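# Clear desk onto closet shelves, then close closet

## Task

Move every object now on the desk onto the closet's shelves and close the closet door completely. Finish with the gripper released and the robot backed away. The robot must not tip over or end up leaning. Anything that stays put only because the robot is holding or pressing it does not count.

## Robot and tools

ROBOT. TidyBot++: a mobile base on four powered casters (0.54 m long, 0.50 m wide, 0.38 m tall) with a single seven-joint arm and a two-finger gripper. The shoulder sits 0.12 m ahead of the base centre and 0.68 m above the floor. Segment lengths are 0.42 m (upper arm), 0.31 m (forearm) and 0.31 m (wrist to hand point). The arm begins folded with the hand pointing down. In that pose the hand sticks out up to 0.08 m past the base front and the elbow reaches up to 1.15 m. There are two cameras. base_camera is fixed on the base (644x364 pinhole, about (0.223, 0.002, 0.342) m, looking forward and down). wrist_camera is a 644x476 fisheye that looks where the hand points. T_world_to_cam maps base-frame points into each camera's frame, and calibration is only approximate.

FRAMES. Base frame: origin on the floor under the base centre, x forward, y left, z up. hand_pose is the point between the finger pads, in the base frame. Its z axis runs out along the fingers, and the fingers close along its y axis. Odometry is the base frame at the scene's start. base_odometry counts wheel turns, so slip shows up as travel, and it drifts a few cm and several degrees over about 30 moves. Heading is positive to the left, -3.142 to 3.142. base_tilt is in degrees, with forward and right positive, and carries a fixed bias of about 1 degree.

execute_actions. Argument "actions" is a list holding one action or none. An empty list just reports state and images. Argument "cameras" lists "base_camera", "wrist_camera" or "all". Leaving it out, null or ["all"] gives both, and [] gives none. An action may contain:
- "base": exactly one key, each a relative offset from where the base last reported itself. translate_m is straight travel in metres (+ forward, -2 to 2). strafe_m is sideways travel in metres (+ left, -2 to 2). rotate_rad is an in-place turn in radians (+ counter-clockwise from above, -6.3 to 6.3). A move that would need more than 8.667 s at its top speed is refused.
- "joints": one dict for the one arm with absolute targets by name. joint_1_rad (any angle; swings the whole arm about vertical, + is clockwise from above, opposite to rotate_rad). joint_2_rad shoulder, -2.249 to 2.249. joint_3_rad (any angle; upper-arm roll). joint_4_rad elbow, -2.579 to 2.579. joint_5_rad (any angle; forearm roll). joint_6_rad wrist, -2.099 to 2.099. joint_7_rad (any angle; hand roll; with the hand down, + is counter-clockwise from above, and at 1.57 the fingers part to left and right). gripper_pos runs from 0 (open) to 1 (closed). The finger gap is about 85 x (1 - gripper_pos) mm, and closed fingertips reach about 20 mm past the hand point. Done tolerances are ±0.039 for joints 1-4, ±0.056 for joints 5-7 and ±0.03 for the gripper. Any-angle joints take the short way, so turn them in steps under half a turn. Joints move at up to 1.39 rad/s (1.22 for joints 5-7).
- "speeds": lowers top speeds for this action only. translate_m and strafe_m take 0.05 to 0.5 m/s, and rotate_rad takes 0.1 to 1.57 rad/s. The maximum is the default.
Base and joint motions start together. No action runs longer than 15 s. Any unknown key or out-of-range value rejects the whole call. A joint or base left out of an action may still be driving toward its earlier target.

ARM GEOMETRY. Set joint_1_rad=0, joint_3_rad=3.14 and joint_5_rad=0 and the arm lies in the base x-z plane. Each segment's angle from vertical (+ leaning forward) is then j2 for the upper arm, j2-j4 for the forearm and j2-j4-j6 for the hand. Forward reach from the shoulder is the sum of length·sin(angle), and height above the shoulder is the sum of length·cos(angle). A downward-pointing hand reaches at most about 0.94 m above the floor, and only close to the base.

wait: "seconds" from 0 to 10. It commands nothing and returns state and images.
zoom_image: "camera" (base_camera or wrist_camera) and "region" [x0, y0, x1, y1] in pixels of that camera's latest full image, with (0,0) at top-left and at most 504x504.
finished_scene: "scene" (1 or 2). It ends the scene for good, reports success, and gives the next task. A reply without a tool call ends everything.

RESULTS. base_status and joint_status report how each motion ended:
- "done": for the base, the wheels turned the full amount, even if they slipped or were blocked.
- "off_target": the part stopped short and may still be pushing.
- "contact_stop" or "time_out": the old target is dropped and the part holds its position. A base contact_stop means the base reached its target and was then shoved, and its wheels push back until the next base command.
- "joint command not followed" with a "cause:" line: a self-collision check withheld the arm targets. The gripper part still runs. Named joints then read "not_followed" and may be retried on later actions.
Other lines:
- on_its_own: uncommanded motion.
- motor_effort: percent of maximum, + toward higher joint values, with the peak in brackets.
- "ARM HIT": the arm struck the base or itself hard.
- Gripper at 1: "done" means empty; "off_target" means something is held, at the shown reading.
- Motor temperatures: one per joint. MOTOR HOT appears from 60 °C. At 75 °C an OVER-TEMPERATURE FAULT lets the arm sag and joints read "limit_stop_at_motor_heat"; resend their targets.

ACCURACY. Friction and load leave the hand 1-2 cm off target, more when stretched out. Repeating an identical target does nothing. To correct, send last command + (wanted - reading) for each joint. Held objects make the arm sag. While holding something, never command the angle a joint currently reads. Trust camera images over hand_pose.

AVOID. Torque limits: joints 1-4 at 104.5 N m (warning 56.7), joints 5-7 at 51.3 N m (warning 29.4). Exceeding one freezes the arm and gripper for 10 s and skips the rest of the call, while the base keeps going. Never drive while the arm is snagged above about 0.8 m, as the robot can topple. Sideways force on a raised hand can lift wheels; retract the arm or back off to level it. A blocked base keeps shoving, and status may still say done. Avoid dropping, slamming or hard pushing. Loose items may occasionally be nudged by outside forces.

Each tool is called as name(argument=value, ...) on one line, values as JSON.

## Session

execute_actions(actions=[{"joints":{"joint_6_rad":0.5}}])

Scene clock: 1.57 s.
Motor temperatures (°C, as the motors report them): [23 26 19 21 23 33 32]
base_odometry: x=+0.000 y=+0.000 heading=+0.000 (m, m, rad; odometry frame)
base_tilt: forward=-0.2 right=+0.3 (deg)
base_status: not commanded
joint_positions: joint_1_rad=-0.035 joint_2_rad=-0.387 joint_3_rad=+3.144 joint_4_rad=-2.564 joint_5_rad=+0.033 joint_6_rad=+0.480 joint_7_rad=+1.565 gripper_pos=+0.000
joint_status: all done
motor_effort: joint_1_rad=-1(1) joint_2_rad=-6(5) joint_3_rad=+0(0) joint_4_rad=+17(17) joint_5_rad=-1(0) joint_6_rad=+9(9) joint_7_rad=+0(1) (%)
hand_pose: x=+0.5268 y=+0.0196 z=+0.8530 quat_wxyz=(-0.009, +0.750, +0.026, +0.661) (m; base frame)
pictures: base_camera, wrist_camera
camera_calibration (this result's frames):
wrist_camera: T_world_to_cam=[[0.0806718, -0.996644, -0.0138928, -0.0112825], [-0.139504, 0.00251129, -0.990218, 0.970155], [0.98693, 0.0818208, -0.138833, -0.269263], [0, 0, 0, 1]] pos_world=[0.401995, 0.00835039, 0.923126]
Images, in order (width x height): base_camera 644x364, wrist_camera 644x476.

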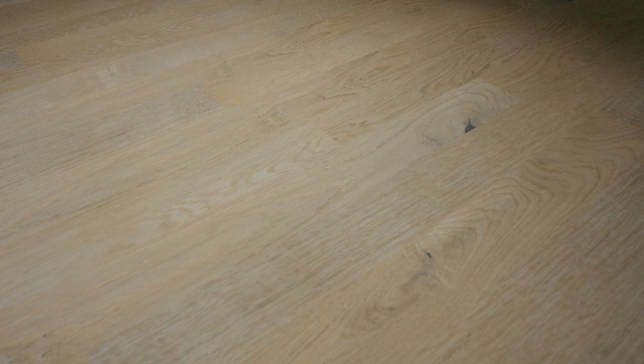

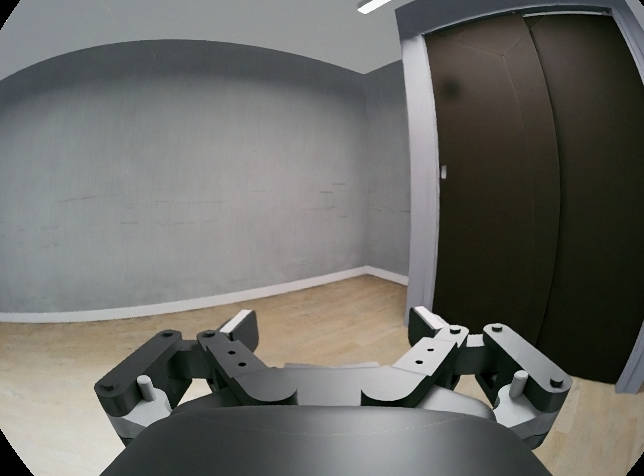

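execute_actions(actions=[{"base":{"rotate_rad":-1.0},"joints":{"gripper_pos":1,"joint_2_rad":0,"joint_4_rad":-1.82,"joint_6_rad":0.29,"joint_5_rad":0}}])

Scene clock: 5.37 s.
Motor temperatures (°C, as the motors report them): [23 26 19 21 23 33 32]
base_odometry: x=+0.000 y=+0.000 heading=-1.000 (m, m, rad; odometry frame)
base_tilt: forward=-0.2 right=+0.3 (deg)
base_status: done
joint_positions: joint_1_rad=-0.035 joint_2_rad=-0.012 joint_3_rad=+3.145 joint_4_rad=-1.838 joint_5_rad=+0.022 joint_6_rad=+0.334 joint_7_rad=+1.565 gripper_pos=+0.999
joint_status: all done
motor_effort: joint_1_rad=-1(3) joint_2_rad=-20(20) joint_3_rad=+0(2) joint_4_rad=+19(19) joint_5_rad=-1(1) joint_6_rad=+9(10) joint_7_rad=-1(1) (%)
hand_pose: x=+0.7279 y=+0.0227 z=+1.0478 quat_wxyz=(-0.008, +0.678, +0.018, +0.734) (m; base frame)
pictures: base_camera, wrist_camera
camera_calibration (this result's frames):
wrist_camera: T_world_to_cam=[[0.0731122, -0.997247, -0.0123652, -0.017763], [0.0652766, 0.0171568, -0.99772, 1.04953], [0.995185, 0.0721384, 0.0663513, -0.661749], [0, 0, 0, 1]] pos_world=[0.591352, 0.0120168, 1.09083]
Images, in order (width x height): base_camera 644x364, wrist_camera 644x476.

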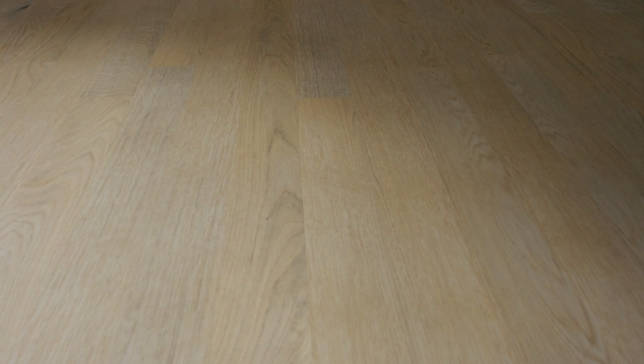

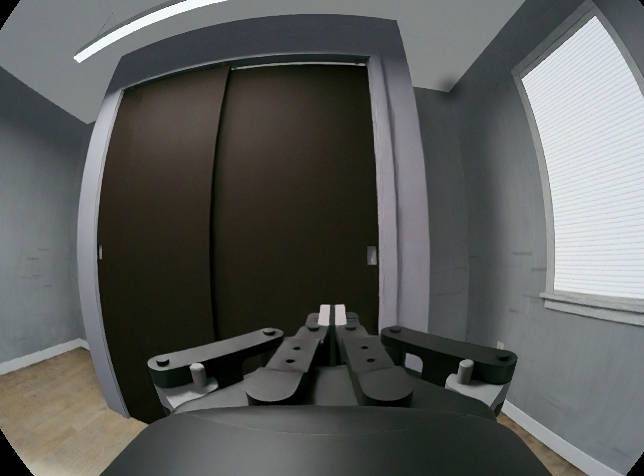

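execute_actions(actions=[{"base":{"rotate_rad":0.09}}], cameras=[])

execute_actions(actions=[{"base":{"strafe_m":0.95}}], cameras=[])

execute_actions(actions=[{"base":{"translate_m":0.6}}])

Scene clock: 9.80 s.
Motor temperatures (°C, as the motors report them): [23 26 19 21 23 33 32]
base_odometry: x=+0.000 y=+0.000 heading=-0.910 (m, m, rad; odometry frame)
base_tilt: forward=-0.1 right=+0.3 (deg)
base_status: done
joint_positions: joint_1_rad=-0.037 joint_2_rad=-0.012 joint_3_rad=+3.139 joint_4_rad=-1.838 joint_5_rad=+0.021 joint_6_rad=+0.334 joint_7_rad=+1.565 gripper_pos=+0.999
joint_status: not commanded
motor_effort: joint_1_rad=-1(1) joint_2_rad=-20(21) joint_3_rad=+0(3) joint_4_rad=+19(19) joint_5_rad=+0(0) joint_6_rad=+9(10) joint_7_rad=-1(0) (%)
hand_pose: x=+0.7276 y=+0.0279 z=+1.0477 quat_wxyz=(-0.012, +0.678, +0.021, +0.734) (m; base frame)
pictures: none
No camera images: the call's "cameras" was empty. Leave "cameras" out to get every camera's image.

Scene clock: 13.07 s.
Motor temperatures (°C, as the motors report them): [23 26 19 21 23 33 32]
base_odometry: x=+0.751 y=+0.582 heading=-0.911 (m, m, rad; odometry frame)
base_tilt: forward=-0.1 right=+0.3 (deg)
base_status: done
joint_positions: joint_1_rad=-0.037 joint_2_rad=-0.012 joint_3_rad=+3.142 joint_4_rad=-1.838 joint_5_rad=+0.021 joint_6_rad=+0.334 joint_7_rad=+1.565 gripper_pos=+0.999
joint_status: not commanded
motor_effort: joint_1_rad=-1(4) joint_2_rad=-20(20) joint_3_rad=+0(3) joint_4_rad=+19(19) joint_5_rad=-1(1) joint_6_rad=+9(9) joint_7_rad=-1(0) (%)
hand_pose: x=+0.7278 y=+0.0260 z=+1.0476 quat_wxyz=(-0.011, +0.678, +0.020, +0.734) (m; base frame)
pictures: none
No camera images: the call's "cameras" was empty. Leave "cameras" out to get every camera's image.

Scene clock: 15.63 s.
Motor temperatures (°C, as the motors report them): [23 26 19 21 23 33 32]
base_odometry: x=+1.119 y=+0.109 heading=-0.910 (m, m, rad; odometry frame)
base_tilt: forward=-0.1 right=+0.3 (deg)
base_status: done
joint_positions: joint_1_rad=-0.037 joint_2_rad=-0.002 joint_3_rad=+3.142 joint_4_rad=-1.837 joint_5_rad=+0.021 joint_6_rad=+0.331 joint_7_rad=+1.565 gripper_pos=+0.999
joint_status: not commanded
motor_effort: joint_1_rad=-1(0) joint_2_rad=-21(22) joint_3_rad=+0(1) joint_4_rad=+19(20) joint_5_rad=+0(1) joint_6_rad=+9(10) joint_7_rad=+0(0) (%)
hand_pose: x=+0.7316 y=+0.0261 z=+1.0415 quat_wxyz=(-0.011, +0.683, +0.020, +0.730) (m; base frame)
pictures: base_camera, wrist_camera
camera_calibration (this result's frames):
wrist_camera: T_world_to_cam=[[0.0781822, -0.996844, -0.013759, -0.016958], [0.0529515, 0.0179339, -0.998436, 1.05265], [0.995532, 0.0773313, 0.0541865, -0.65293], [0, 0, 0, 1]] pos_world=[0.595599, 0.0147093, 1.08615]
Images, in order (width x height): base_camera 644x364, wrist_camera 644x476.

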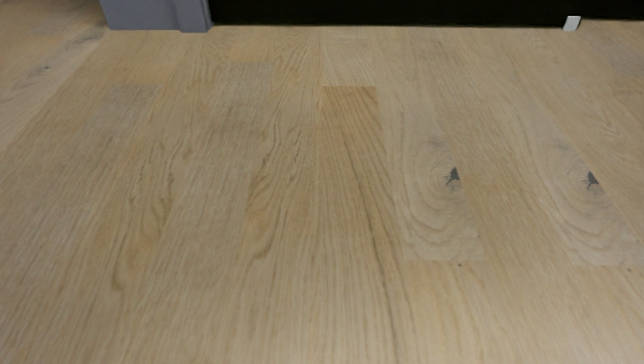

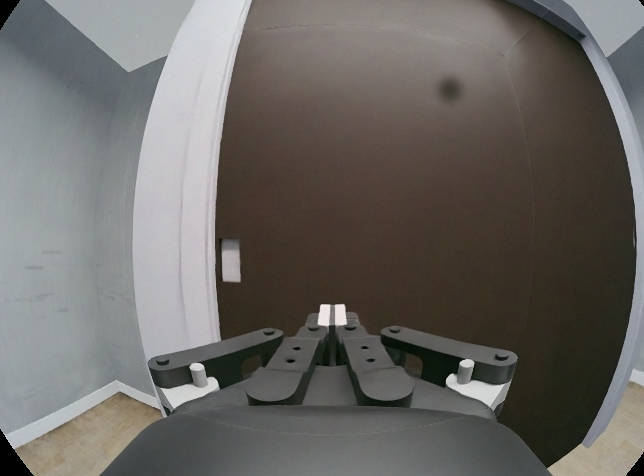

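execute_actions(actions=[{"base":{"strafe_m":0.18}}], cameras=[])

execute_actions(actions=[{"base":{"translate_m":0.22}}])

Scene clock: 19.87 s.
Motor temperatures (°C, as the motors report them): [23 26 19 21 23 33 32]
base_odometry: x=+1.261 y=+0.219 heading=-0.910 (m, m, rad; odometry frame)
base_tilt: forward=-0.2 right=+0.3 (deg)
base_status: done
joint_positions: joint_1_rad=-0.037 joint_2_rad=-0.002 joint_3_rad=+3.139 joint_4_rad=-1.836 joint_5_rad=+0.021 joint_6_rad=+0.330 joint_7_rad=+1.565 gripper_pos=+0.999
joint_status: not commanded
motor_effort: joint_1_rad=-1(2) joint_2_rad=-21(21) joint_3_rad=+0(2) joint_4_rad=+18(19) joint_5_rad=+0(1) joint_6_rad=+9(10) joint_7_rad=+0(1) (%)
hand_pose: x=+0.7315 y=+0.0279 z=+1.0415 quat_wxyz=(-0.012, +0.683, +0.021, +0.730) (m; base frame)
pictures: none
No camera images: the call's "cameras" was empty. Leave "cameras" out to get every camera's image.

Scene clock: 21.57 s.
Motor temperatures (°C, as the motors report them): [23 26 19 21 23 33 32]
base_odometry: x=+1.396 y=+0.045 heading=-0.910 (m, m, rad; odometry frame)
base_tilt: forward=-0.1 right=+0.3 (deg)
base_status: done
joint_positions: joint_1_rad=-0.037 joint_2_rad=+0.005 joint_3_rad=+3.139 joint_4_rad=-1.835 joint_5_rad=+0.021 joint_6_rad=+0.329 joint_7_rad=+1.565 gripper_pos=+0.999
joint_status: not commanded
motor_effort: joint_1_rad=-1(1) joint_2_rad=-20(24) joint_3_rad=+0(0) joint_4_rad=+19(19) joint_5_rad=+0(0) joint_6_rad=+9(10) joint_7_rad=-1(1) (%)
hand_pose: x=+0.7341 y=+0.0280 z=+1.0376 quat_wxyz=(-0.012, +0.685, +0.021, +0.728) (m; base frame)
pictures: base_camera, wrist_camera
camera_calibration (this result's frames):
wrist_camera: T_world_to_cam=[[0.0808865, -0.996622, -0.0141957, -0.0169167], [0.045977, 0.0179579, -0.998781, 1.05407], [0.995662, 0.0801352, 0.0472742, -0.648407], [0, 0, 0, 1]] pos_world=[0.5985, 0.0161718, 1.0832]
Images, in order (width x height): base_camera 644x364, wrist_camera 644x476.

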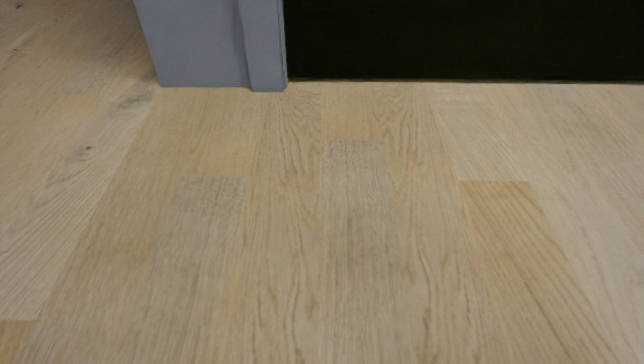

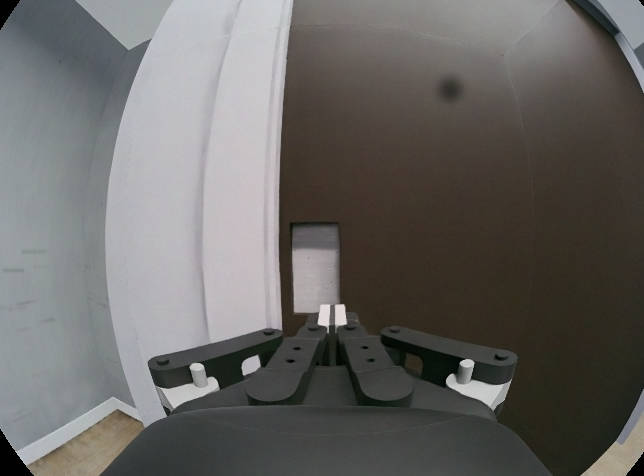

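Raise 2–3 cm, shift left.

execute_actions(actions=[{"base":{"strafe_m":0.015},"joints":{"joint_4_rad":-1.775}}], cameras=[])

execute_actions(actions=[{"base":{"translate_m":0.065},"speeds":{"translate_m":0.07}}], cameras=["wrist_camera"])

execute_actions(actions=[{"base":{"strafe_m":-0.3},"speeds":{"strafe_m":0.15}}])

Scene clock: 26.13 s.
Motor temperatures (°C, as the motors report them): [23 26 19 21 23 33 32]
base_odometry: x=+1.408 y=+0.054 heading=-0.910 (m, m, rad; odometry frame)
base_tilt: forward=-0.2 right=+0.3 (deg)
base_status: done
joint_positions: joint_1_rad=-0.037 joint_2_rad=+0.004 joint_3_rad=+3.140 joint_4_rad=-1.789 joint_5_rad=+0.021 joint_6_rad=+0.329 joint_7_rad=+1.565 gripper_pos=+0.999
joint_status: all done
motor_effort: joint_1_rad=-1(4) joint_2_rad=-21(23) joint_3_rad=+0(3) joint_4_rad=+19(20) joint_5_rad=+0(1) joint_6_rad=+9(10) joint_7_rad=-1(1) (%)
hand_pose: x=+0.7362 y=+0.0277 z=+1.0666 quat_wxyz=(-0.012, +0.668, +0.020, +0.744) (m; base frame)
pictures: none
No camera images: the call's "cameras" was empty. Leave "cameras" out to get every camera's image.

Scene clock: 27.57 s.
Motor temperatures (°C, as the motors report them): [23 26 19 21 23 33 32]
base_odometry: x=+1.448 y=+0.003 heading=-0.910 (m, m, rad; odometry frame)
base_tilt: forward=-0.1 right=+0.3 (deg)
base_status: done
joint_positions: joint_1_rad=-0.037 joint_2_rad=+0.002 joint_3_rad=+3.140 joint_4_rad=-1.789 joint_5_rad=+0.021 joint_6_rad=+0.329 joint_7_rad=+1.565 gripper_pos=+0.999
joint_status: not commanded
motor_effort: joint_1_rad=-1(2) joint_2_rad=-21(24) joint_3_rad=+0(1) joint_4_rad=+19(19) joint_5_rad=+0(0) joint_6_rad=+9(10) joint_7_rad=-1(1) (%)
hand_pose: x=+0.7356 y=+0.0277 z=+1.0676 quat_wxyz=(-0.012, +0.667, +0.020, +0.744) (m; base frame)
pictures: wrist_camera
camera_calibration (this result's frames):
wrist_camera: T_world_to_cam=[[0.0809456, -0.996643, -0.0122878, -0.0189817], [0.0944659, 0.019944, -0.995328, 1.04462], [0.992232, 0.0794067, 0.0957632, -0.700534], [0, 0, 0, 1]] pos_world=[0.597947, 0.0158752, 1.10659]
Images, in order (width x height): wrist_camera 644x476.

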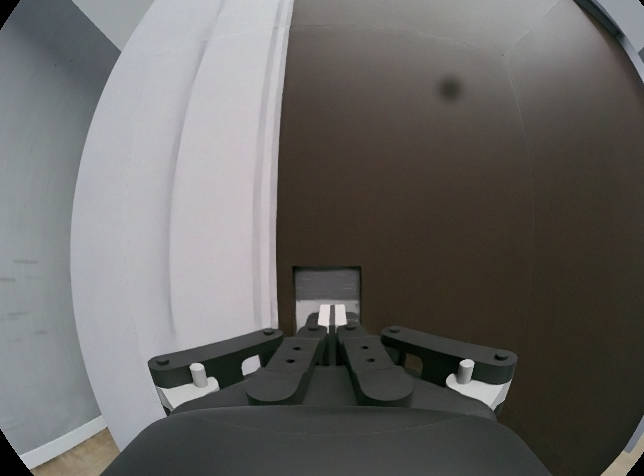

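Scene clock: 30.23 s.
Motor temperatures (°C, as the motors report them): [23 26 19 21 23 33 32]
base_odometry: x=+1.212 y=-0.181 heading=-0.910 (m, m, rad; odometry frame)
base_tilt: forward=-0.2 right=+0.3 (deg)
base_status: done
joint_positions: joint_1_rad=-0.037 joint_2_rad=+0.002 joint_3_rad=+3.142 joint_4_rad=-1.789 joint_5_rad=+0.021 joint_6_rad=+0.329 joint_7_rad=+1.565 gripper_pos=+0.999
joint_status: not commanded
motor_effort: joint_1_rad=-1(1) joint_2_rad=-21(22) joint_3_rad=+0(2) joint_4_rad=+19(18) joint_5_rad=+0(1) joint_6_rad=+9(10) joint_7_rad=-1(0) (%)
hand_pose: x=+0.7357 y=+0.0262 z=+1.0676 quat_wxyz=(-0.011, +0.667, +0.019, +0.744) (m; base frame)
pictures: base_camera, wrist_camera
camera_calibration (this result's frames):
wrist_camera: T_world_to_cam=[[0.078438, -0.996843, -0.0122865, -0.0186818], [0.0944912, 0.019703, -0.995331, 1.04465], [0.992431, 0.0769108, 0.0957384, -0.70055], [0, 0, 0, 1]] pos_world=[0.598002, 0.0146742, 1.10661]
Images, in order (width x height): base_camera 644x364, wrist_camera 644x476.

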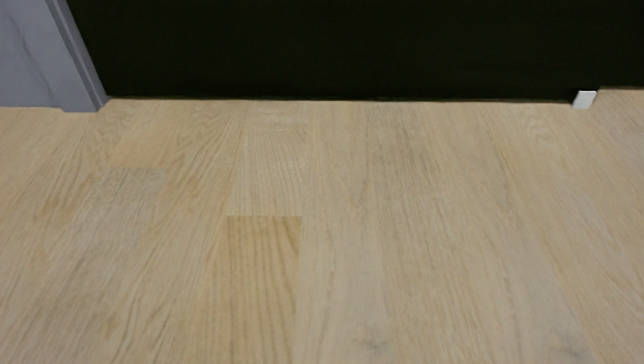

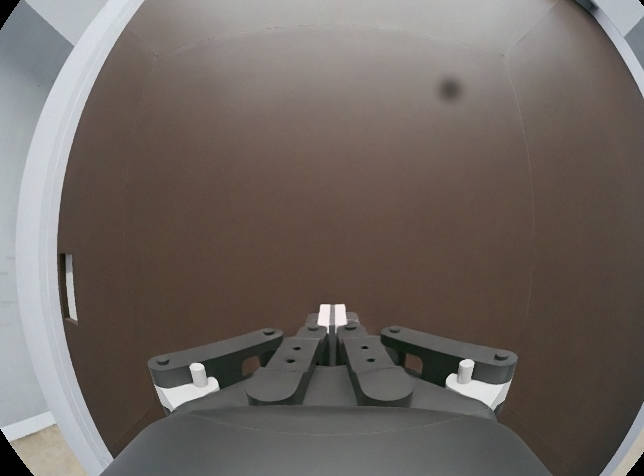

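execute_actions(actions=[{"base":{"strafe_m":0.304}}], cameras=[])

execute_actions(actions=[{"base":{"translate_m":0.025},"speeds":{"translate_m":0.05}}], cameras=["wrist_camera"])

Scene clock: 35.13 s.
Motor temperatures (°C, as the motors report them): [23 26 19 21 23 33 32]
base_odometry: x=+1.452 y=+0.006 heading=-0.909 (m, m, rad; odometry frame)
base_tilt: forward=-0.1 right=+0.4 (deg)
base_status: done
joint_positions: joint_1_rad=-0.037 joint_2_rad=+0.002 joint_3_rad=+3.140 joint_4_rad=-1.789 joint_5_rad=+0.021 joint_6_rad=+0.329 joint_7_rad=+1.565 gripper_pos=+0.999
joint_status: not commanded
motor_effort: joint_1_rad=-1(1) joint_2_rad=-21(22) joint_3_rad=+0(2) joint_4_rad=+19(19) joint_5_rad=+0(1) joint_6_rad=+9(10) joint_7_rad=+0(1) (%)
hand_pose: x=+0.7356 y=+0.0275 z=+1.0676 quat_wxyz=(-0.012, +0.667, +0.020, +0.744) (m; base frame)
pictures: none
No camera images: the call's "cameras" was empty. Leave "cameras" out to get every camera's image.

Scene clock: 36.17 s.
Motor temperatures (°C, as the motors report them): [23 26 19 21 23 33 32]
base_odometry: x=+1.467 y=-0.014 heading=-0.909 (m, m, rad; odometry frame)
base_tilt: forward=-0.2 right=+0.3 (deg)
base_status: done
joint_positions: joint_1_rad=-0.037 joint_2_rad=-0.028 joint_3_rad=+3.141 joint_4_rad=-1.798 joint_5_rad=+0.020 joint_6_rad=+0.311 joint_7_rad=+1.565 gripper_pos=+0.999
joint_status: not commanded
motor_effort: joint_1_rad=-2(4) joint_2_rad=-12(22) joint_3_rad=+0(3) joint_4_rad=+24(27) joint_5_rad=+0(0) joint_6_rad=+12(14) joint_7_rad=-1(1) (%)
hand_pose: x=+0.7241 y=+0.0261 z=+1.0752 quat_wxyz=(-0.011, +0.666, +0.019, +0.746) (m; base frame)
pictures: wrist_camera
camera_calibration (this result's frames):
wrist_camera: T_world_to_cam=[[0.0788278, -0.99681, -0.0124586, -0.0178651], [0.0978674, 0.0201753, -0.994995, 1.05047], [0.992073, 0.077214, 0.0991456, -0.693133], [0, 0, 0, 1]] pos_world=[0.58624, 0.014518, 1.11371]
Images, in order (width x height): wrist_camera 644x476.

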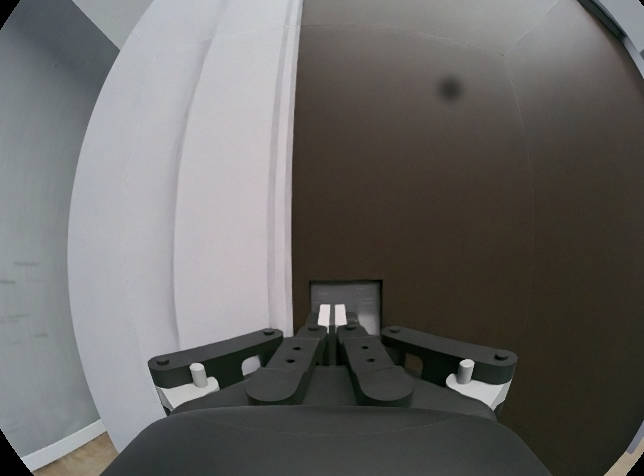

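execute_actions(actions=[{"base":{"strafe_m":-0.64},"speeds":{"strafe_m":0.17}}], cameras=["wrist_camera"])

execute_actions(actions=[{"base":{"translate_m":-0.8}}], cameras=["wrist_camera"])

execute_actions(actions=[{"base":{"rotate_rad":-3.14},"joints":{"joint_6_rad":-0.3,"gripper_pos":0}}], cameras=["wrist_camera"])

Scene clock: 43.83 s.
Motor temperatures (°C, as the motors report them): [23 26 19 21 23 33 32]
base_odometry: x=+0.962 y=-0.408 heading=-0.909 (m, m, rad; odometry frame)
base_tilt: forward=-0.1 right=+0.3 (deg)
base_status: done
joint_positions: joint_1_rad=-0.049 joint_2_rad=-0.023 joint_3_rad=+3.141 joint_4_rad=-1.787 joint_5_rad=+0.020 joint_6_rad=+0.311 joint_7_rad=+1.565 gripper_pos=+0.999
joint_status: not commanded
motor_effort: joint_1_rad=-1(11) joint_2_rad=-17(20) joint_3_rad=+0(12) joint_4_rad=+20(23) joint_5_rad=+0(3) joint_6_rad=+10(12) joint_7_rad=-1(0) (%)
hand_pose: x=+0.7263 y=+0.0335 z=+1.0784 quat_wxyz=(-0.015, +0.664, +0.023, +0.747) (m; base frame)
pictures: wrist_camera
camera_calibration (this result's frames):
wrist_camera: T_world_to_cam=[[0.0908885, -0.995785, -0.0122755, -0.019595], [0.102617, 0.0216256, -0.994486, 1.04921], [0.99056, 0.0891277, 0.10415, -0.700884], [0, 0, 0, 1]] pos_world=[0.588382, 0.020266, 1.11618]
Images, in order (width x height): wrist_camera 644x476.

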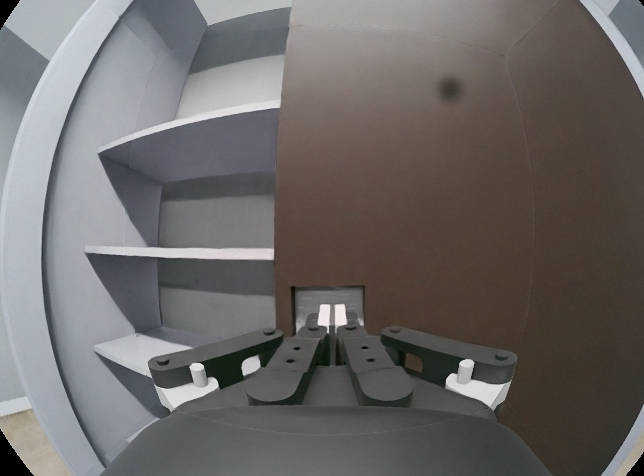

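Scene clock: 46.80 s.
Motor temperatures (°C, as the motors report them): [23 26 19 22 23 33 32]
base_odometry: x=+0.470 y=+0.223 heading=-0.909 (m, m, rad; odometry frame)
base_tilt: forward=-0.1 right=+0.3 (deg)
base_status: done
joint_positions: joint_1_rad=-0.049 joint_2_rad=+0.001 joint_3_rad=+3.141 joint_4_rad=-1.782 joint_5_rad=+0.020 joint_6_rad=+0.311 joint_7_rad=+1.565 gripper_pos=+0.999
joint_status: not commanded
motor_effort: joint_1_rad=-1(0) joint_2_rad=-20(24) joint_3_rad=+0(0) joint_4_rad=+18(19) joint_5_rad=-1(0) joint_6_rad=+9(10) joint_7_rad=-1(1) (%)
hand_pose: x=+0.7356 y=+0.0339 z=+1.0669 quat_wxyz=(-0.015, +0.671, +0.024, +0.741) (m; base frame)
pictures: wrist_camera
camera_calibration (this result's frames):
wrist_camera: T_world_to_cam=[[0.090652, -0.995797, -0.0130685, -0.0191104], [0.0840318, 0.0207242, -0.996248, 1.05245], [0.992331, 0.0892137, 0.0855573, -0.690461], [0, 0, 0, 1]] pos_world=[0.598459, 0.0207572, 1.10733]
Images, in order (width x height): wrist_camera 644x476.

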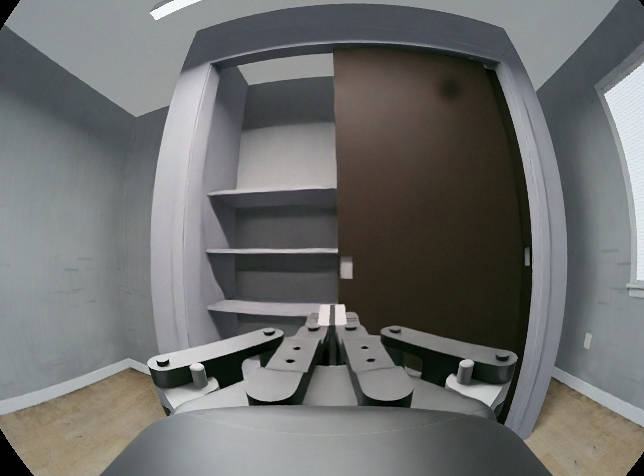

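Scene clock: 50.17 s.
Motor temperatures (°C, as the motors report them): [23 26 19 22 23 33 32]
base_odometry: x=+0.470 y=+0.223 heading=+2.235 (m, m, rad; odometry frame)
base_tilt: forward=-0.2 right=+0.3 (deg)
base_status: done
joint_positions: joint_1_rad=-0.045 joint_2_rad=+0.002 joint_3_rad=+3.146 joint_4_rad=-1.779 joint_5_rad=+0.020 joint_6_rad=-0.278 joint_7_rad=+1.565 gripper_pos=+0.000
joint_status: all done
motor_effort: joint_1_rad=-1(2) joint_2_rad=-21(23) joint_3_rad=+0(3) joint_4_rad=+18(21) joint_5_rad=+0(1) joint_6_rad=+8(10) joint_7_rad=-1(0) (%)
hand_pose: x=+0.7017 y=+0.0233 z=+0.8906 quat_wxyz=(-0.004, +0.857, +0.022, +0.515) (m; base frame)
pictures: wrist_camera
camera_calibration (this result's frames):
wrist_camera: T_world_to_cam=[[0.0572922, -0.997966, -0.027944, 0.00780945], [-0.481539, -0.00310404, -0.876419, 1.1705], [0.87455, 0.0636681, -0.480737, -0.0532083], [0, 0, 0, 1]] pos_world=[0.609728, 0.0148145, 1.00049]
Images, in order (width x height): wrist_camera 644x476.

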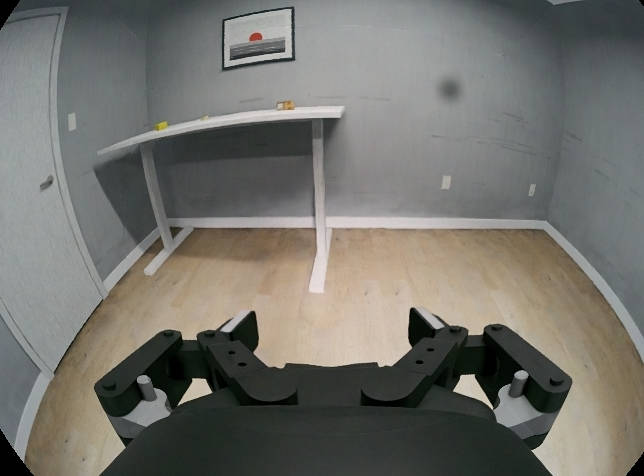

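execute_actions(actions=[{"base":{"strafe_m":0.5},"joints":{"joint_1_rad":0,"joint_2_rad":0.2,"joint_4_rad":-0.8,"joint_6_rad":-1.2}}], cameras=["wrist_camera"])

execute_actions(actions=[{"base":{"translate_m":1.0}}])

Scene clock: 56.10 s.
Motor temperatures (°C, as the motors report them): [23 26 19 22 23 33 32]
base_odometry: x=+0.076 y=-0.085 heading=+2.235 (m, m, rad; odometry frame)
base_tilt: forward=-0.1 right=+0.3 (deg)
base_status: done
joint_positions: joint_1_rad=-0.023 joint_2_rad=+0.184 joint_3_rad=+3.142 joint_4_rad=-0.818 joint_5_rad=+0.019 joint_6_rad=-1.157 joint_7_rad=+1.565 gripper_pos=+0.000
joint_status: all done
motor_effort: joint_1_rad=-1(1) joint_2_rad=-24(24) joint_3_rad=+0(2) joint_4_rad=+15(19) joint_5_rad=+0(0) joint_6_rad=+8(9) joint_7_rad=-1(0) (%)
hand_pose: x=+0.7197 y=+0.0094 z=+1.0919 quat_wxyz=(+0.003, +0.882, +0.007, +0.472) (m; base frame)
pictures: wrist_camera
camera_calibration (this result's frames):
wrist_camera: T_world_to_cam=[[0.0196884, -0.999265, -0.0328857, 0.030952], [-0.565902, 0.0159784, -0.824318, 1.35925], [0.824238, 0.0348395, -0.565171, 0.157429], [0, 0, 0, 1]] pos_world=[0.638834, 0.00372587, 1.21045]
Images, in order (width x height): wrist_camera 644x476.

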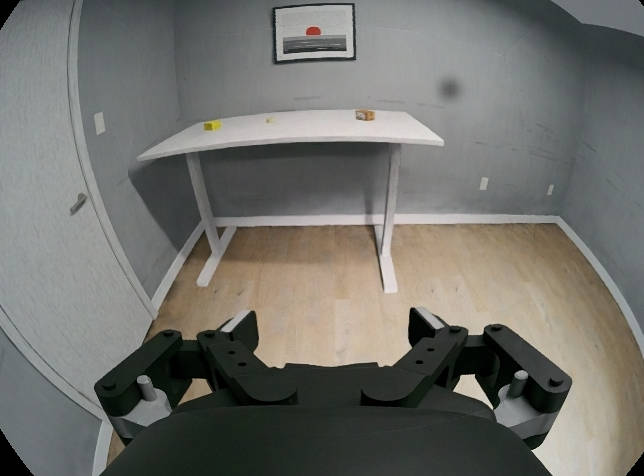

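Scene clock: 59.47 s.
Motor temperatures (°C, as the motors report them): [23 26 19 22 23 33 32]
base_odometry: x=-0.541 y=+0.702 heading=+2.235 (m, m, rad; odometry frame)
base_tilt: forward=-0.1 right=+0.3 (deg)
base_status: done
joint_positions: joint_1_rad=-0.022 joint_2_rad=+0.201 joint_3_rad=+3.142 joint_4_rad=-0.816 joint_5_rad=+0.019 joint_6_rad=-1.161 joint_7_rad=+1.565 gripper_pos=+0.000
joint_status: not commanded
motor_effort: joint_1_rad=-1(2) joint_2_rad=-24(28) joint_3_rad=+0(1) joint_4_rad=+16(17) joint_5_rad=+0(0) joint_6_rad=+8(8) joint_7_rad=-1(1) (%)
hand_pose: x=+0.7259 y=+0.0091 z=+1.0818 quat_wxyz=(+0.003, +0.886, +0.006, +0.463) (m; base frame)
pictures: base_camera, wrist_camera
camera_calibration (this result's frames):
wrist_camera: T_world_to_cam=[[0.0184193, -0.999284, -0.0330409, 0.0313493], [-0.581184, 0.0161891, -0.813611, 1.35391], [0.813564, 0.034189, -0.58047, 0.170899], [0, 0, 0, 1]] pos_world=[0.647258, 0.00356542, 1.2018]
Images, in order (width x height): base_camera 644x364, wrist_camera 644x476.

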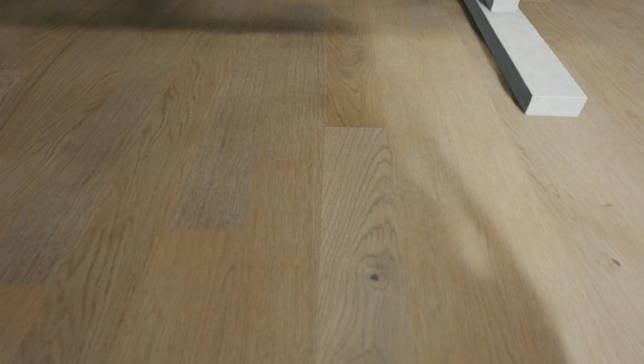

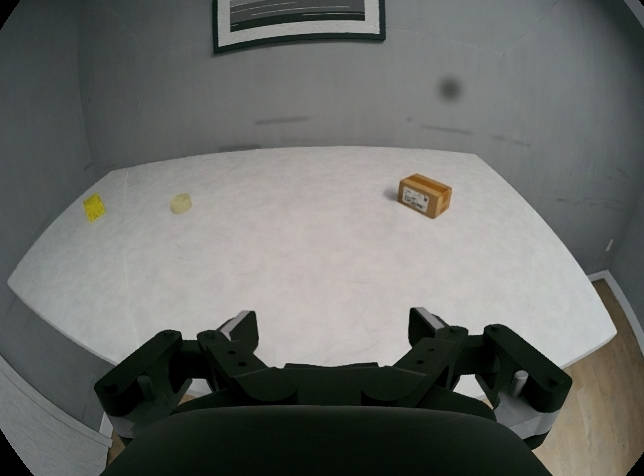

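execute_actions(actions=[{"base":{"rotate_rad":0.73},"joints":{"joint_2_rad":0.2,"joint_4_rad":-1.25,"joint_6_rad":-0.46}}], cameras=[])

execute_actions(actions=[{"base":{"translate_m":-0.27}}], cameras=[])

execute_actions(actions=[{"base":{"strafe_m":-0.87}}])

Scene clock: 74.00 s.
Motor temperatures (°C, as the motors report them): [23 27 19 22 23 33 32]
base_odometry: x=-0.541 y=+0.702 heading=+2.965 (m, m, rad; odometry frame)
base_tilt: forward=-0.1 right=+0.3 (deg)
base_status: done
joint_positions: joint_1_rad=-0.011 joint_2_rad=+0.203 joint_3_rad=+3.138 joint_4_rad=-1.232 joint_5_rad=+0.018 joint_6_rad=-0.501 joint_7_rad=+1.565 gripper_pos=+0.000
joint_status: all done
motor_effort: joint_1_rad=-1(3) joint_2_rad=-27(30) joint_3_rad=-1(2) joint_4_rad=+18(18) joint_5_rad=+0(1) joint_6_rad=+9(8) joint_7_rad=-1(0) (%)
hand_pose: x=+0.8058 y=+0.0082 z=+1.0252 quat_wxyz=(+0.002, +0.824, +0.008, +0.567) (m; base frame)
pictures: none
No camera images: the call's "cameras" was empty. Leave "cameras" out to get every camera's image.

Scene clock: 75.83 s.
Motor temperatures (°C, as the motors report them): [23 27 19 22 23 33 32]
base_odometry: x=-0.275 y=+0.655 heading=+2.965 (m, m, rad; odometry frame)
base_tilt: forward=-0.2 right=+0.3 (deg)
base_status: done
joint_positions: joint_1_rad=-0.011 joint_2_rad=+0.195 joint_3_rad=+3.138 joint_4_rad=-1.234 joint_5_rad=+0.018 joint_6_rad=-0.499 joint_7_rad=+1.565 gripper_pos=+0.000
joint_status: not commanded
motor_effort: joint_1_rad=-1(2) joint_2_rad=-28(32) joint_3_rad=+0(1) joint_4_rad=+19(19) joint_5_rad=+0(0) joint_6_rad=+9(9) joint_7_rad=+0(1) (%)
hand_pose: x=+0.8032 y=+0.0082 z=+1.0306 quat_wxyz=(+0.002, +0.821, +0.008, +0.570) (m; base frame)
pictures: none
No camera images: the call's "cameras" was empty. Leave "cameras" out to get every camera's image.

Scene clock: 78.97 s.
Motor temperatures (°C, as the motors report them): [23 27 19 22 23 33 32]
base_odometry: x=-0.121 y=+1.511 heading=+2.965 (m, m, rad; odometry frame)
base_tilt: forward=-0.1 right=+0.3 (deg)
base_status: done
joint_positions: joint_1_rad=-0.009 joint_2_rad=+0.195 joint_3_rad=+3.141 joint_4_rad=-1.234 joint_5_rad=+0.018 joint_6_rad=-0.499 joint_7_rad=+1.565 gripper_pos=+0.000
joint_status: not commanded
motor_effort: joint_1_rad=-1(3) joint_2_rad=-27(28) joint_3_rad=-1(3) joint_4_rad=+19(19) joint_5_rad=+0(1) joint_6_rad=+9(9) joint_7_rad=-1(0) (%)
hand_pose: x=+0.8033 y=+0.0054 z=+1.0306 quat_wxyz=(+0.004, +0.821, +0.006, +0.571) (m; base frame)
pictures: base_camera, wrist_camera
camera_calibration (this result's frames):
wrist_camera: T_world_to_cam=[[0.0259841, -0.999276, -0.0278072, 0.0130292], [-0.361222, 0.0165515, -0.932333, 1.30295], [0.932118, 0.0342704, -0.36053, -0.243574], [0, 0, 0, 1]] pos_world=[0.697356, -0.000198663, 1.12733]
Images, in order (width x height): base_camera 644x364, wrist_camera 644x476.

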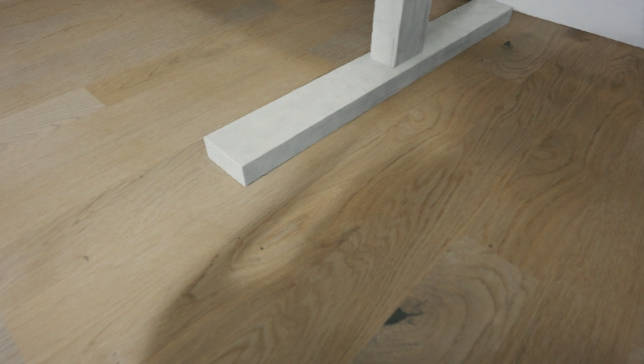

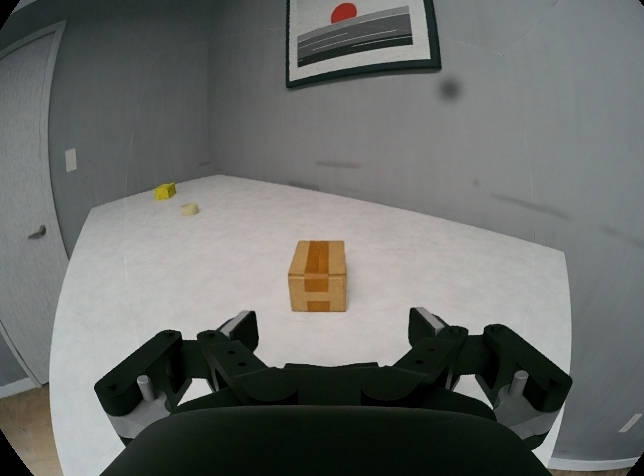

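execute_actions(actions=[{"base":{"strafe_m":0.019},"joints":{"joint_2_rad":0.275}}], cameras=[])

execute_actions(actions=[{"base":{"translate_m":0.075}}], cameras=["wrist_camera"])

Scene clock: 83.27 s.
Motor temperatures (°C, as the motors report them): [23 27 19 22 23 33 32]
base_odometry: x=-0.125 y=+1.493 heading=+2.964 (m, m, rad; odometry frame)
base_tilt: forward=-0.1 right=+0.3 (deg)
base_status: done
joint_positions: joint_1_rad=-0.008 joint_2_rad=+0.276 joint_3_rad=+3.140 joint_4_rad=-1.238 joint_5_rad=+0.018 joint_6_rad=-0.499 joint_7_rad=+1.565 gripper_pos=+0.000
joint_status: all done
motor_effort: joint_1_rad=-1(3) joint_2_rad=-30(33) joint_3_rad=+0(2) joint_4_rad=+19(19) joint_5_rad=-1(0) joint_6_rad=+8(9) joint_7_rad=+0(1) (%)
hand_pose: x=+0.8288 y=+0.0055 z=+0.9717 quat_wxyz=(+0.004, +0.845, +0.006, +0.535) (m; base frame)
pictures: none
No camera images: the call's "cameras" was empty. Leave "cameras" out to get every camera's image.

Scene clock: 84.40 s.
Motor temperatures (°C, as the motors report them): [23 27 19 22 23 33 32]
base_odometry: x=-0.199 y=+1.506 heading=+2.964 (m, m, rad; odometry frame)
base_tilt: forward=-0.1 right=+0.3 (deg)
base_status: done
joint_positions: joint_1_rad=-0.008 joint_2_rad=+0.280 joint_3_rad=+3.140 joint_4_rad=-1.238 joint_5_rad=+0.018 joint_6_rad=-0.498 joint_7_rad=+1.565 gripper_pos=+0.000
joint_status: not commanded
motor_effort: joint_1_rad=-1(1) joint_2_rad=-30(34) joint_3_rad=+0(1) joint_4_rad=+18(20) joint_5_rad=-1(0) joint_6_rad=+8(9) joint_7_rad=-1(0) (%)
hand_pose: x=+0.8302 y=+0.0055 z=+0.9686 quat_wxyz=(+0.004, +0.846, +0.006, +0.533) (m; base frame)
pictures: wrist_camera
camera_calibration (this result's frames):
wrist_camera: T_world_to_cam=[[0.0234151, -0.999289, -0.029565, 0.0145514], [-0.442578, 0.016156, -0.896584, 1.28779], [0.896424, 0.0340785, -0.441885, -0.182558], [0, 0, 0, 1]] pos_world=[0.733258, -0.000043275, 1.07438]
Images, in order (width x height): wrist_camera 644x476.

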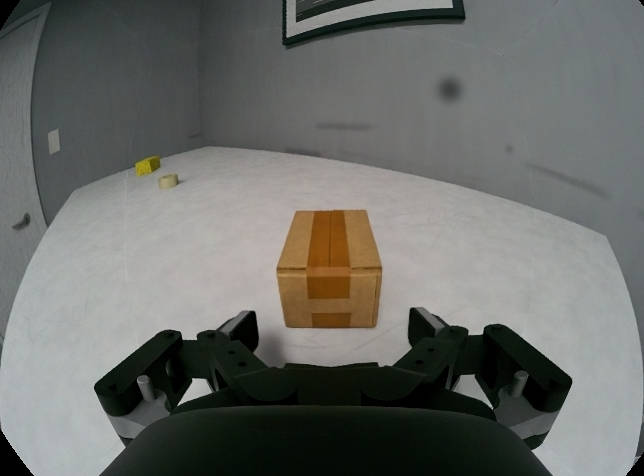

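execute_actions(actions=[{"base":{"translate_m":0.062}}], cameras=[])

execute_actions(actions=[{"joints":{"gripper_pos":1}}], cameras=[])

execute_actions(actions=[{"joints":{"joint_2_rad":0.12}}], cameras=["wrist_camera"])

execute_actions(actions=[{"base":{"translate_m":-0.2}}], cameras=[])

execute_actions(actions=[{"base":{"rotate_rad":2.41}}], cameras=[])

execute_actions(actions=[{"base":{"translate_m":2.0},"joints":{"joint_2_rad":0.25,"joint_4_rad":-1.55,"joint_6_rad":-0.1}}])

Scene clock: 94.77 s.
Motor temperatures (°C, as the motors report them): [23 27 19 22 23 33 32]
base_odometry: x=-0.260 y=+1.517 heading=+2.964 (m, m, rad; odometry frame)
base_tilt: forward=-0.1 right=+0.3 (deg)
base_status: done
joint_positions: joint_1_rad=-0.008 joint_2_rad=+0.281 joint_3_rad=+3.140 joint_4_rad=-1.238 joint_5_rad=+0.018 joint_6_rad=-0.498 joint_7_rad=+1.565 gripper_pos=+0.000
joint_status: not commanded
motor_effort: joint_1_rad=-1(3) joint_2_rad=-30(34) joint_3_rad=+0(2) joint_4_rad=+18(19) joint_5_rad=-1(0) joint_6_rad=+8(9) joint_7_rad=+0(0) (%)
hand_pose: x=+0.8303 y=+0.0055 z=+0.9684 quat_wxyz=(+0.004, +0.846, +0.006, +0.533) (m; base frame)
pictures: none
No camera images: the call's "cameras" was empty. Leave "cameras" out to get every camera's image.

Scene clock: 95.87 s.
Motor temperatures (°C, as the motors report them): [23 27 19 22 23 33 32]
base_odometry: x=-0.260 y=+1.517 heading=+2.964 (m, m, rad; odometry frame)
base_tilt: forward=-0.1 right=+0.3 (deg)
base_status: not commanded
joint_positions: joint_1_rad=-0.008 joint_2_rad=+0.276 joint_3_rad=+3.140 joint_4_rad=-1.242 joint_5_rad=+0.018 joint_6_rad=-0.492 joint_7_rad=+1.565 gripper_pos=+0.343
joint_status: gripper_pos off_target (ended at +0.343, target +1.000)
motor_effort: joint_1_rad=-1(0) joint_2_rad=-31(32) joint_3_rad=-1(0) joint_4_rad=+19(20) joint_5_rad=-1(0) joint_6_rad=+9(9) joint_7_rad=-1(1) (%)
hand_pose: x=+0.8291 y=+0.0055 z=+0.9712 quat_wxyz=(+0.004, +0.844, +0.006, +0.536) (m; base frame)
pictures: none
No camera images: the call's "cameras" was empty. Leave "cameras" out to get every camera's image.

Scene clock: 97.30 s.
Motor temperatures (°C, as the motors report them): [23 27 19 22 23 33 32]
base_odometry: x=-0.260 y=+1.517 heading=+2.964 (m, m, rad; odometry frame)
base_tilt: forward=-0.1 right=+0.3 (deg)
base_status: not commanded
joint_positions: joint_1_rad=-0.008 joint_2_rad=+0.120 joint_3_rad=+3.140 joint_4_rad=-1.245 joint_5_rad=+0.018 joint_6_rad=-0.492 joint_7_rad=+1.565 gripper_pos=+0.343
joint_status: all done
motor_effort: joint_1_rad=-1(1) joint_2_rad=-26(35) joint_3_rad=+0(0) joint_4_rad=+19(22) joint_5_rad=-1(0) joint_6_rad=+10(10) joint_7_rad=-1(1) (%)
hand_pose: x=+0.7756 y=+0.0051 z=+1.0762 quat_wxyz=(+0.004, +0.801, +0.006, +0.599) (m; base frame)
pictures: wrist_camera
camera_calibration (this result's frames):
wrist_camera: T_world_to_cam=[[0.0280164, -0.99925, -0.0267148, 0.0119696], [-0.294618, 0.0172837, -0.955459, 1.30868], [0.955204, 0.0346392, -0.293913, -0.290873], [0, 0, 0, 1]] pos_world=[0.663068, -0.000582513, 1.16521]
Images, in order (width x height): wrist_camera 644x476.

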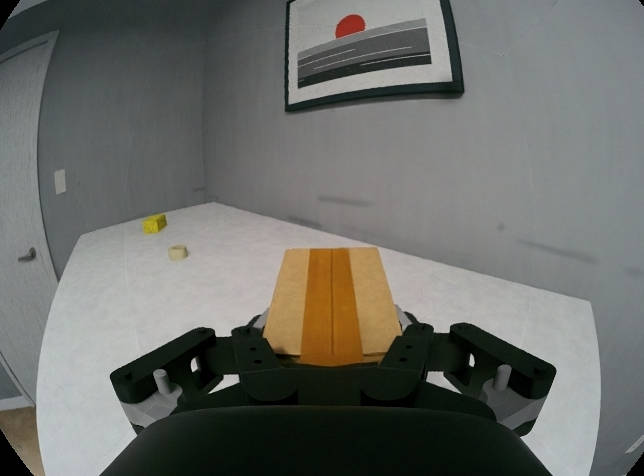

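Scene clock: 99.00 s.
Motor temperatures (°C, as the motors report them): [23 27 19 22 23 33 32]
base_odometry: x=-0.063 y=+1.482 heading=+2.964 (m, m, rad; odometry frame)
base_tilt: forward=-0.2 right=+0.3 (deg)
base_status: done
joint_positions: joint_1_rad=-0.008 joint_2_rad=+0.120 joint_3_rad=+3.140 joint_4_rad=-1.245 joint_5_rad=+0.018 joint_6_rad=-0.492 joint_7_rad=+1.565 gripper_pos=+0.343
joint_status: not commanded
motor_effort: joint_1_rad=-1(2) joint_2_rad=-26(29) joint_3_rad=+0(2) joint_4_rad=+19(21) joint_5_rad=+0(0) joint_6_rad=+10(10) joint_7_rad=+0(1) (%)
hand_pose: x=+0.7759 y=+0.0045 z=+1.0757 quat_wxyz=(+0.004, +0.801, +0.005, +0.599) (m; base frame)
pictures: none
No camera images: the call's "cameras" was empty. Leave "cameras" out to get every camera's image.

Scene clock: 101.90 s.
Motor temperatures (°C, as the motors report them): [23 27 19 22 23 33 32]
base_odometry: x=-0.063 y=+1.482 heading=-0.910 (m, m, rad; odometry frame)
base_tilt: forward=-0.1 right=+0.3 (deg)
base_status: done
joint_positions: joint_1_rad=-0.004 joint_2_rad=+0.136 joint_3_rad=+3.141 joint_4_rad=-1.245 joint_5_rad=+0.018 joint_6_rad=-0.492 joint_7_rad=+1.565 gripper_pos=+0.343
joint_status: not commanded
motor_effort: joint_1_rad=-1(4) joint_2_rad=-27(31) joint_3_rad=+0(3) joint_4_rad=+19(20) joint_5_rad=-1(0) joint_6_rad=+10(10) joint_7_rad=-1(0) (%)
hand_pose: x=+0.7820 y=+0.0020 z=+1.0653 quat_wxyz=(+0.005, +0.806, +0.004, +0.593) (m; base frame)
pictures: none
No camera images: the call's "cameras" was empty. Leave "cameras" out to get every camera's image.

Scene clock: 107.27 s.
Motor temperatures (°C, as the motors report them): [23 27 19 22 23 33 32]
base_odometry: x=+1.167 y=-0.095 heading=-0.909 (m, m, rad; odometry frame)
base_tilt: forward=-0.1 right=+0.3 (deg)
base_status: done
joint_positions: joint_1_rad=-0.004 joint_2_rad=+0.259 joint_3_rad=+3.141 joint_4_rad=-1.547 joint_5_rad=+0.018 joint_6_rad=-0.146 joint_7_rad=+1.565 gripper_pos=+0.343
joint_status: all done
motor_effort: joint_1_rad=-1(1) joint_2_rad=-30(34) joint_3_rad=+0(2) joint_4_rad=+19(22) joint_5_rad=+0(0) joint_6_rad=+10(11) joint_7_rad=-1(1) (%)
hand_pose: x=+0.8213 y=+0.0040 z=+0.8998 quat_wxyz=(+0.003, +0.828, +0.006, +0.561) (m; base frame)
pictures: base_camera, wrist_camera
camera_calibration (this result's frames):
wrist_camera: T_world_to_cam=[[0.0266477, -0.99922, -0.0291469, 0.00817602], [-0.383668, 0.0167011, -0.92332, 1.19786], [0.923086, 0.0357871, -0.382924, -0.279899], [0, 0, 0, 1]] pos_world=[0.717734, -0.00181915, 0.999065]
Images, in order (width x height): base_camera 644x364, wrist_camera 644x476.

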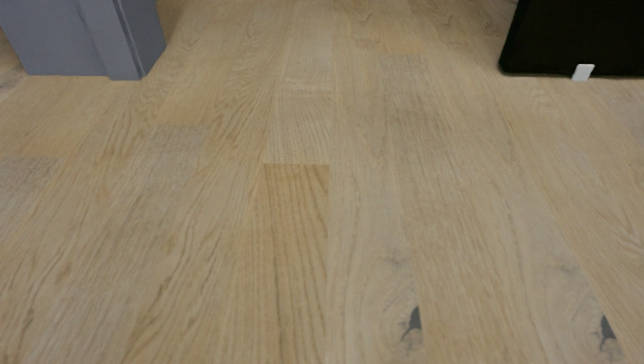

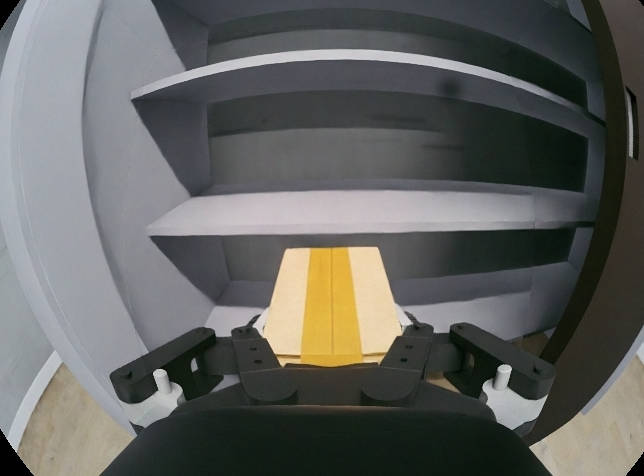

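execute_actions(actions=[{"base":{"translate_m":0.46},"joints":{"joint_1_rad":-0.24}}], cameras=["wrist_camera"])

execute_actions(actions=[{"joints":{"joint_2_rad":0.34}}], cameras=["wrist_camera"])

Scene clock: 112.53 s.
Motor temperatures (°C, as the motors report them): [23 27 19 22 23 33 32]
base_odometry: x=+1.450 y=-0.458 heading=-0.908 (m, m, rad; odometry frame)
base_tilt: forward=-0.1 right=+0.3 (deg)
base_status: done
joint_positions: joint_1_rad=-0.235 joint_2_rad=+0.261 joint_3_rad=+3.141 joint_4_rad=-1.547 joint_5_rad=+0.018 joint_6_rad=-0.145 joint_7_rad=+1.565 gripper_pos=+0.343
joint_status: all done
motor_effort: joint_1_rad=-1(2) joint_2_rad=-31(34) joint_3_rad=-1(2) joint_4_rad=+19(20) joint_5_rad=+0(0) joint_6_rad=+10(10) joint_7_rad=+0(1) (%)
hand_pose: x=+0.8025 y=+0.1646 z=+0.8982 quat_wxyz=(-0.061, +0.822, +0.102, +0.557) (m; base frame)
pictures: wrist_camera
camera_calibration (this result's frames):
wrist_camera: T_world_to_cam=[[0.254224, -0.96671, -0.029013, -0.0190271], [-0.378697, -0.0718964, -0.922724, 1.19656], [0.889921, 0.245566, -0.384368, -0.275535], [0, 0, 0, 1]] pos_world=[0.703174, 0.135296, 0.997634]
Images, in order (width x height): wrist_camera 644x476.

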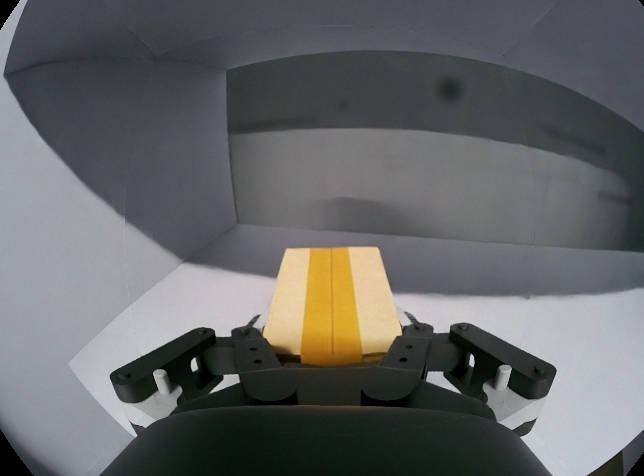

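Scene clock: 113.43 s.
Motor temperatures (°C, as the motors report them): [23 27 19 22 23 33 32]
base_odometry: x=+1.450 y=-0.458 heading=-0.908 (m, m, rad; odometry frame)
base_tilt: forward=-0.1 right=+0.3 (deg)
base_status: not commanded
joint_positions: joint_1_rad=-0.235 joint_2_rad=+0.323 joint_3_rad=+3.141 joint_4_rad=-1.545 joint_5_rad=+0.018 joint_6_rad=-0.131 joint_7_rad=+1.565 gripper_pos=+0.343
joint_status: all done
motor_effort: joint_1_rad=-1(0) joint_2_rad=-30(32) joint_3_rad=-1(1) joint_4_rad=+17(20) joint_5_rad=+0(1) joint_6_rad=+7(10) joint_7_rad=-1(0) (%)
hand_pose: x=+0.8162 y=+0.1679 z=+0.8595 quat_wxyz=(-0.059, +0.835, +0.103, +0.537) (m; base frame)
pictures: wrist_camera
camera_calibration (this result's frames):
wrist_camera: T_world_to_cam=[[0.253107, -0.966969, -0.0301209, -0.0184761], [-0.419662, -0.0816884, -0.903997, 1.18527], [0.871677, 0.241449, -0.426476, -0.251686], [0, 0, 0, 1]] pos_world=[0.721477, 0.139726, 0.963585]
Images, in order (width x height): wrist_camera 644x476.

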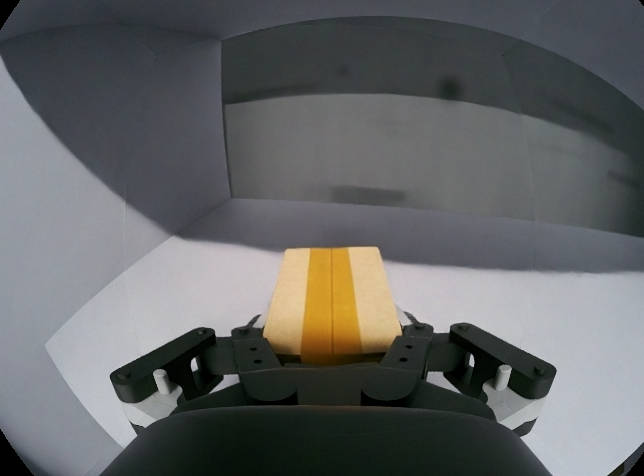

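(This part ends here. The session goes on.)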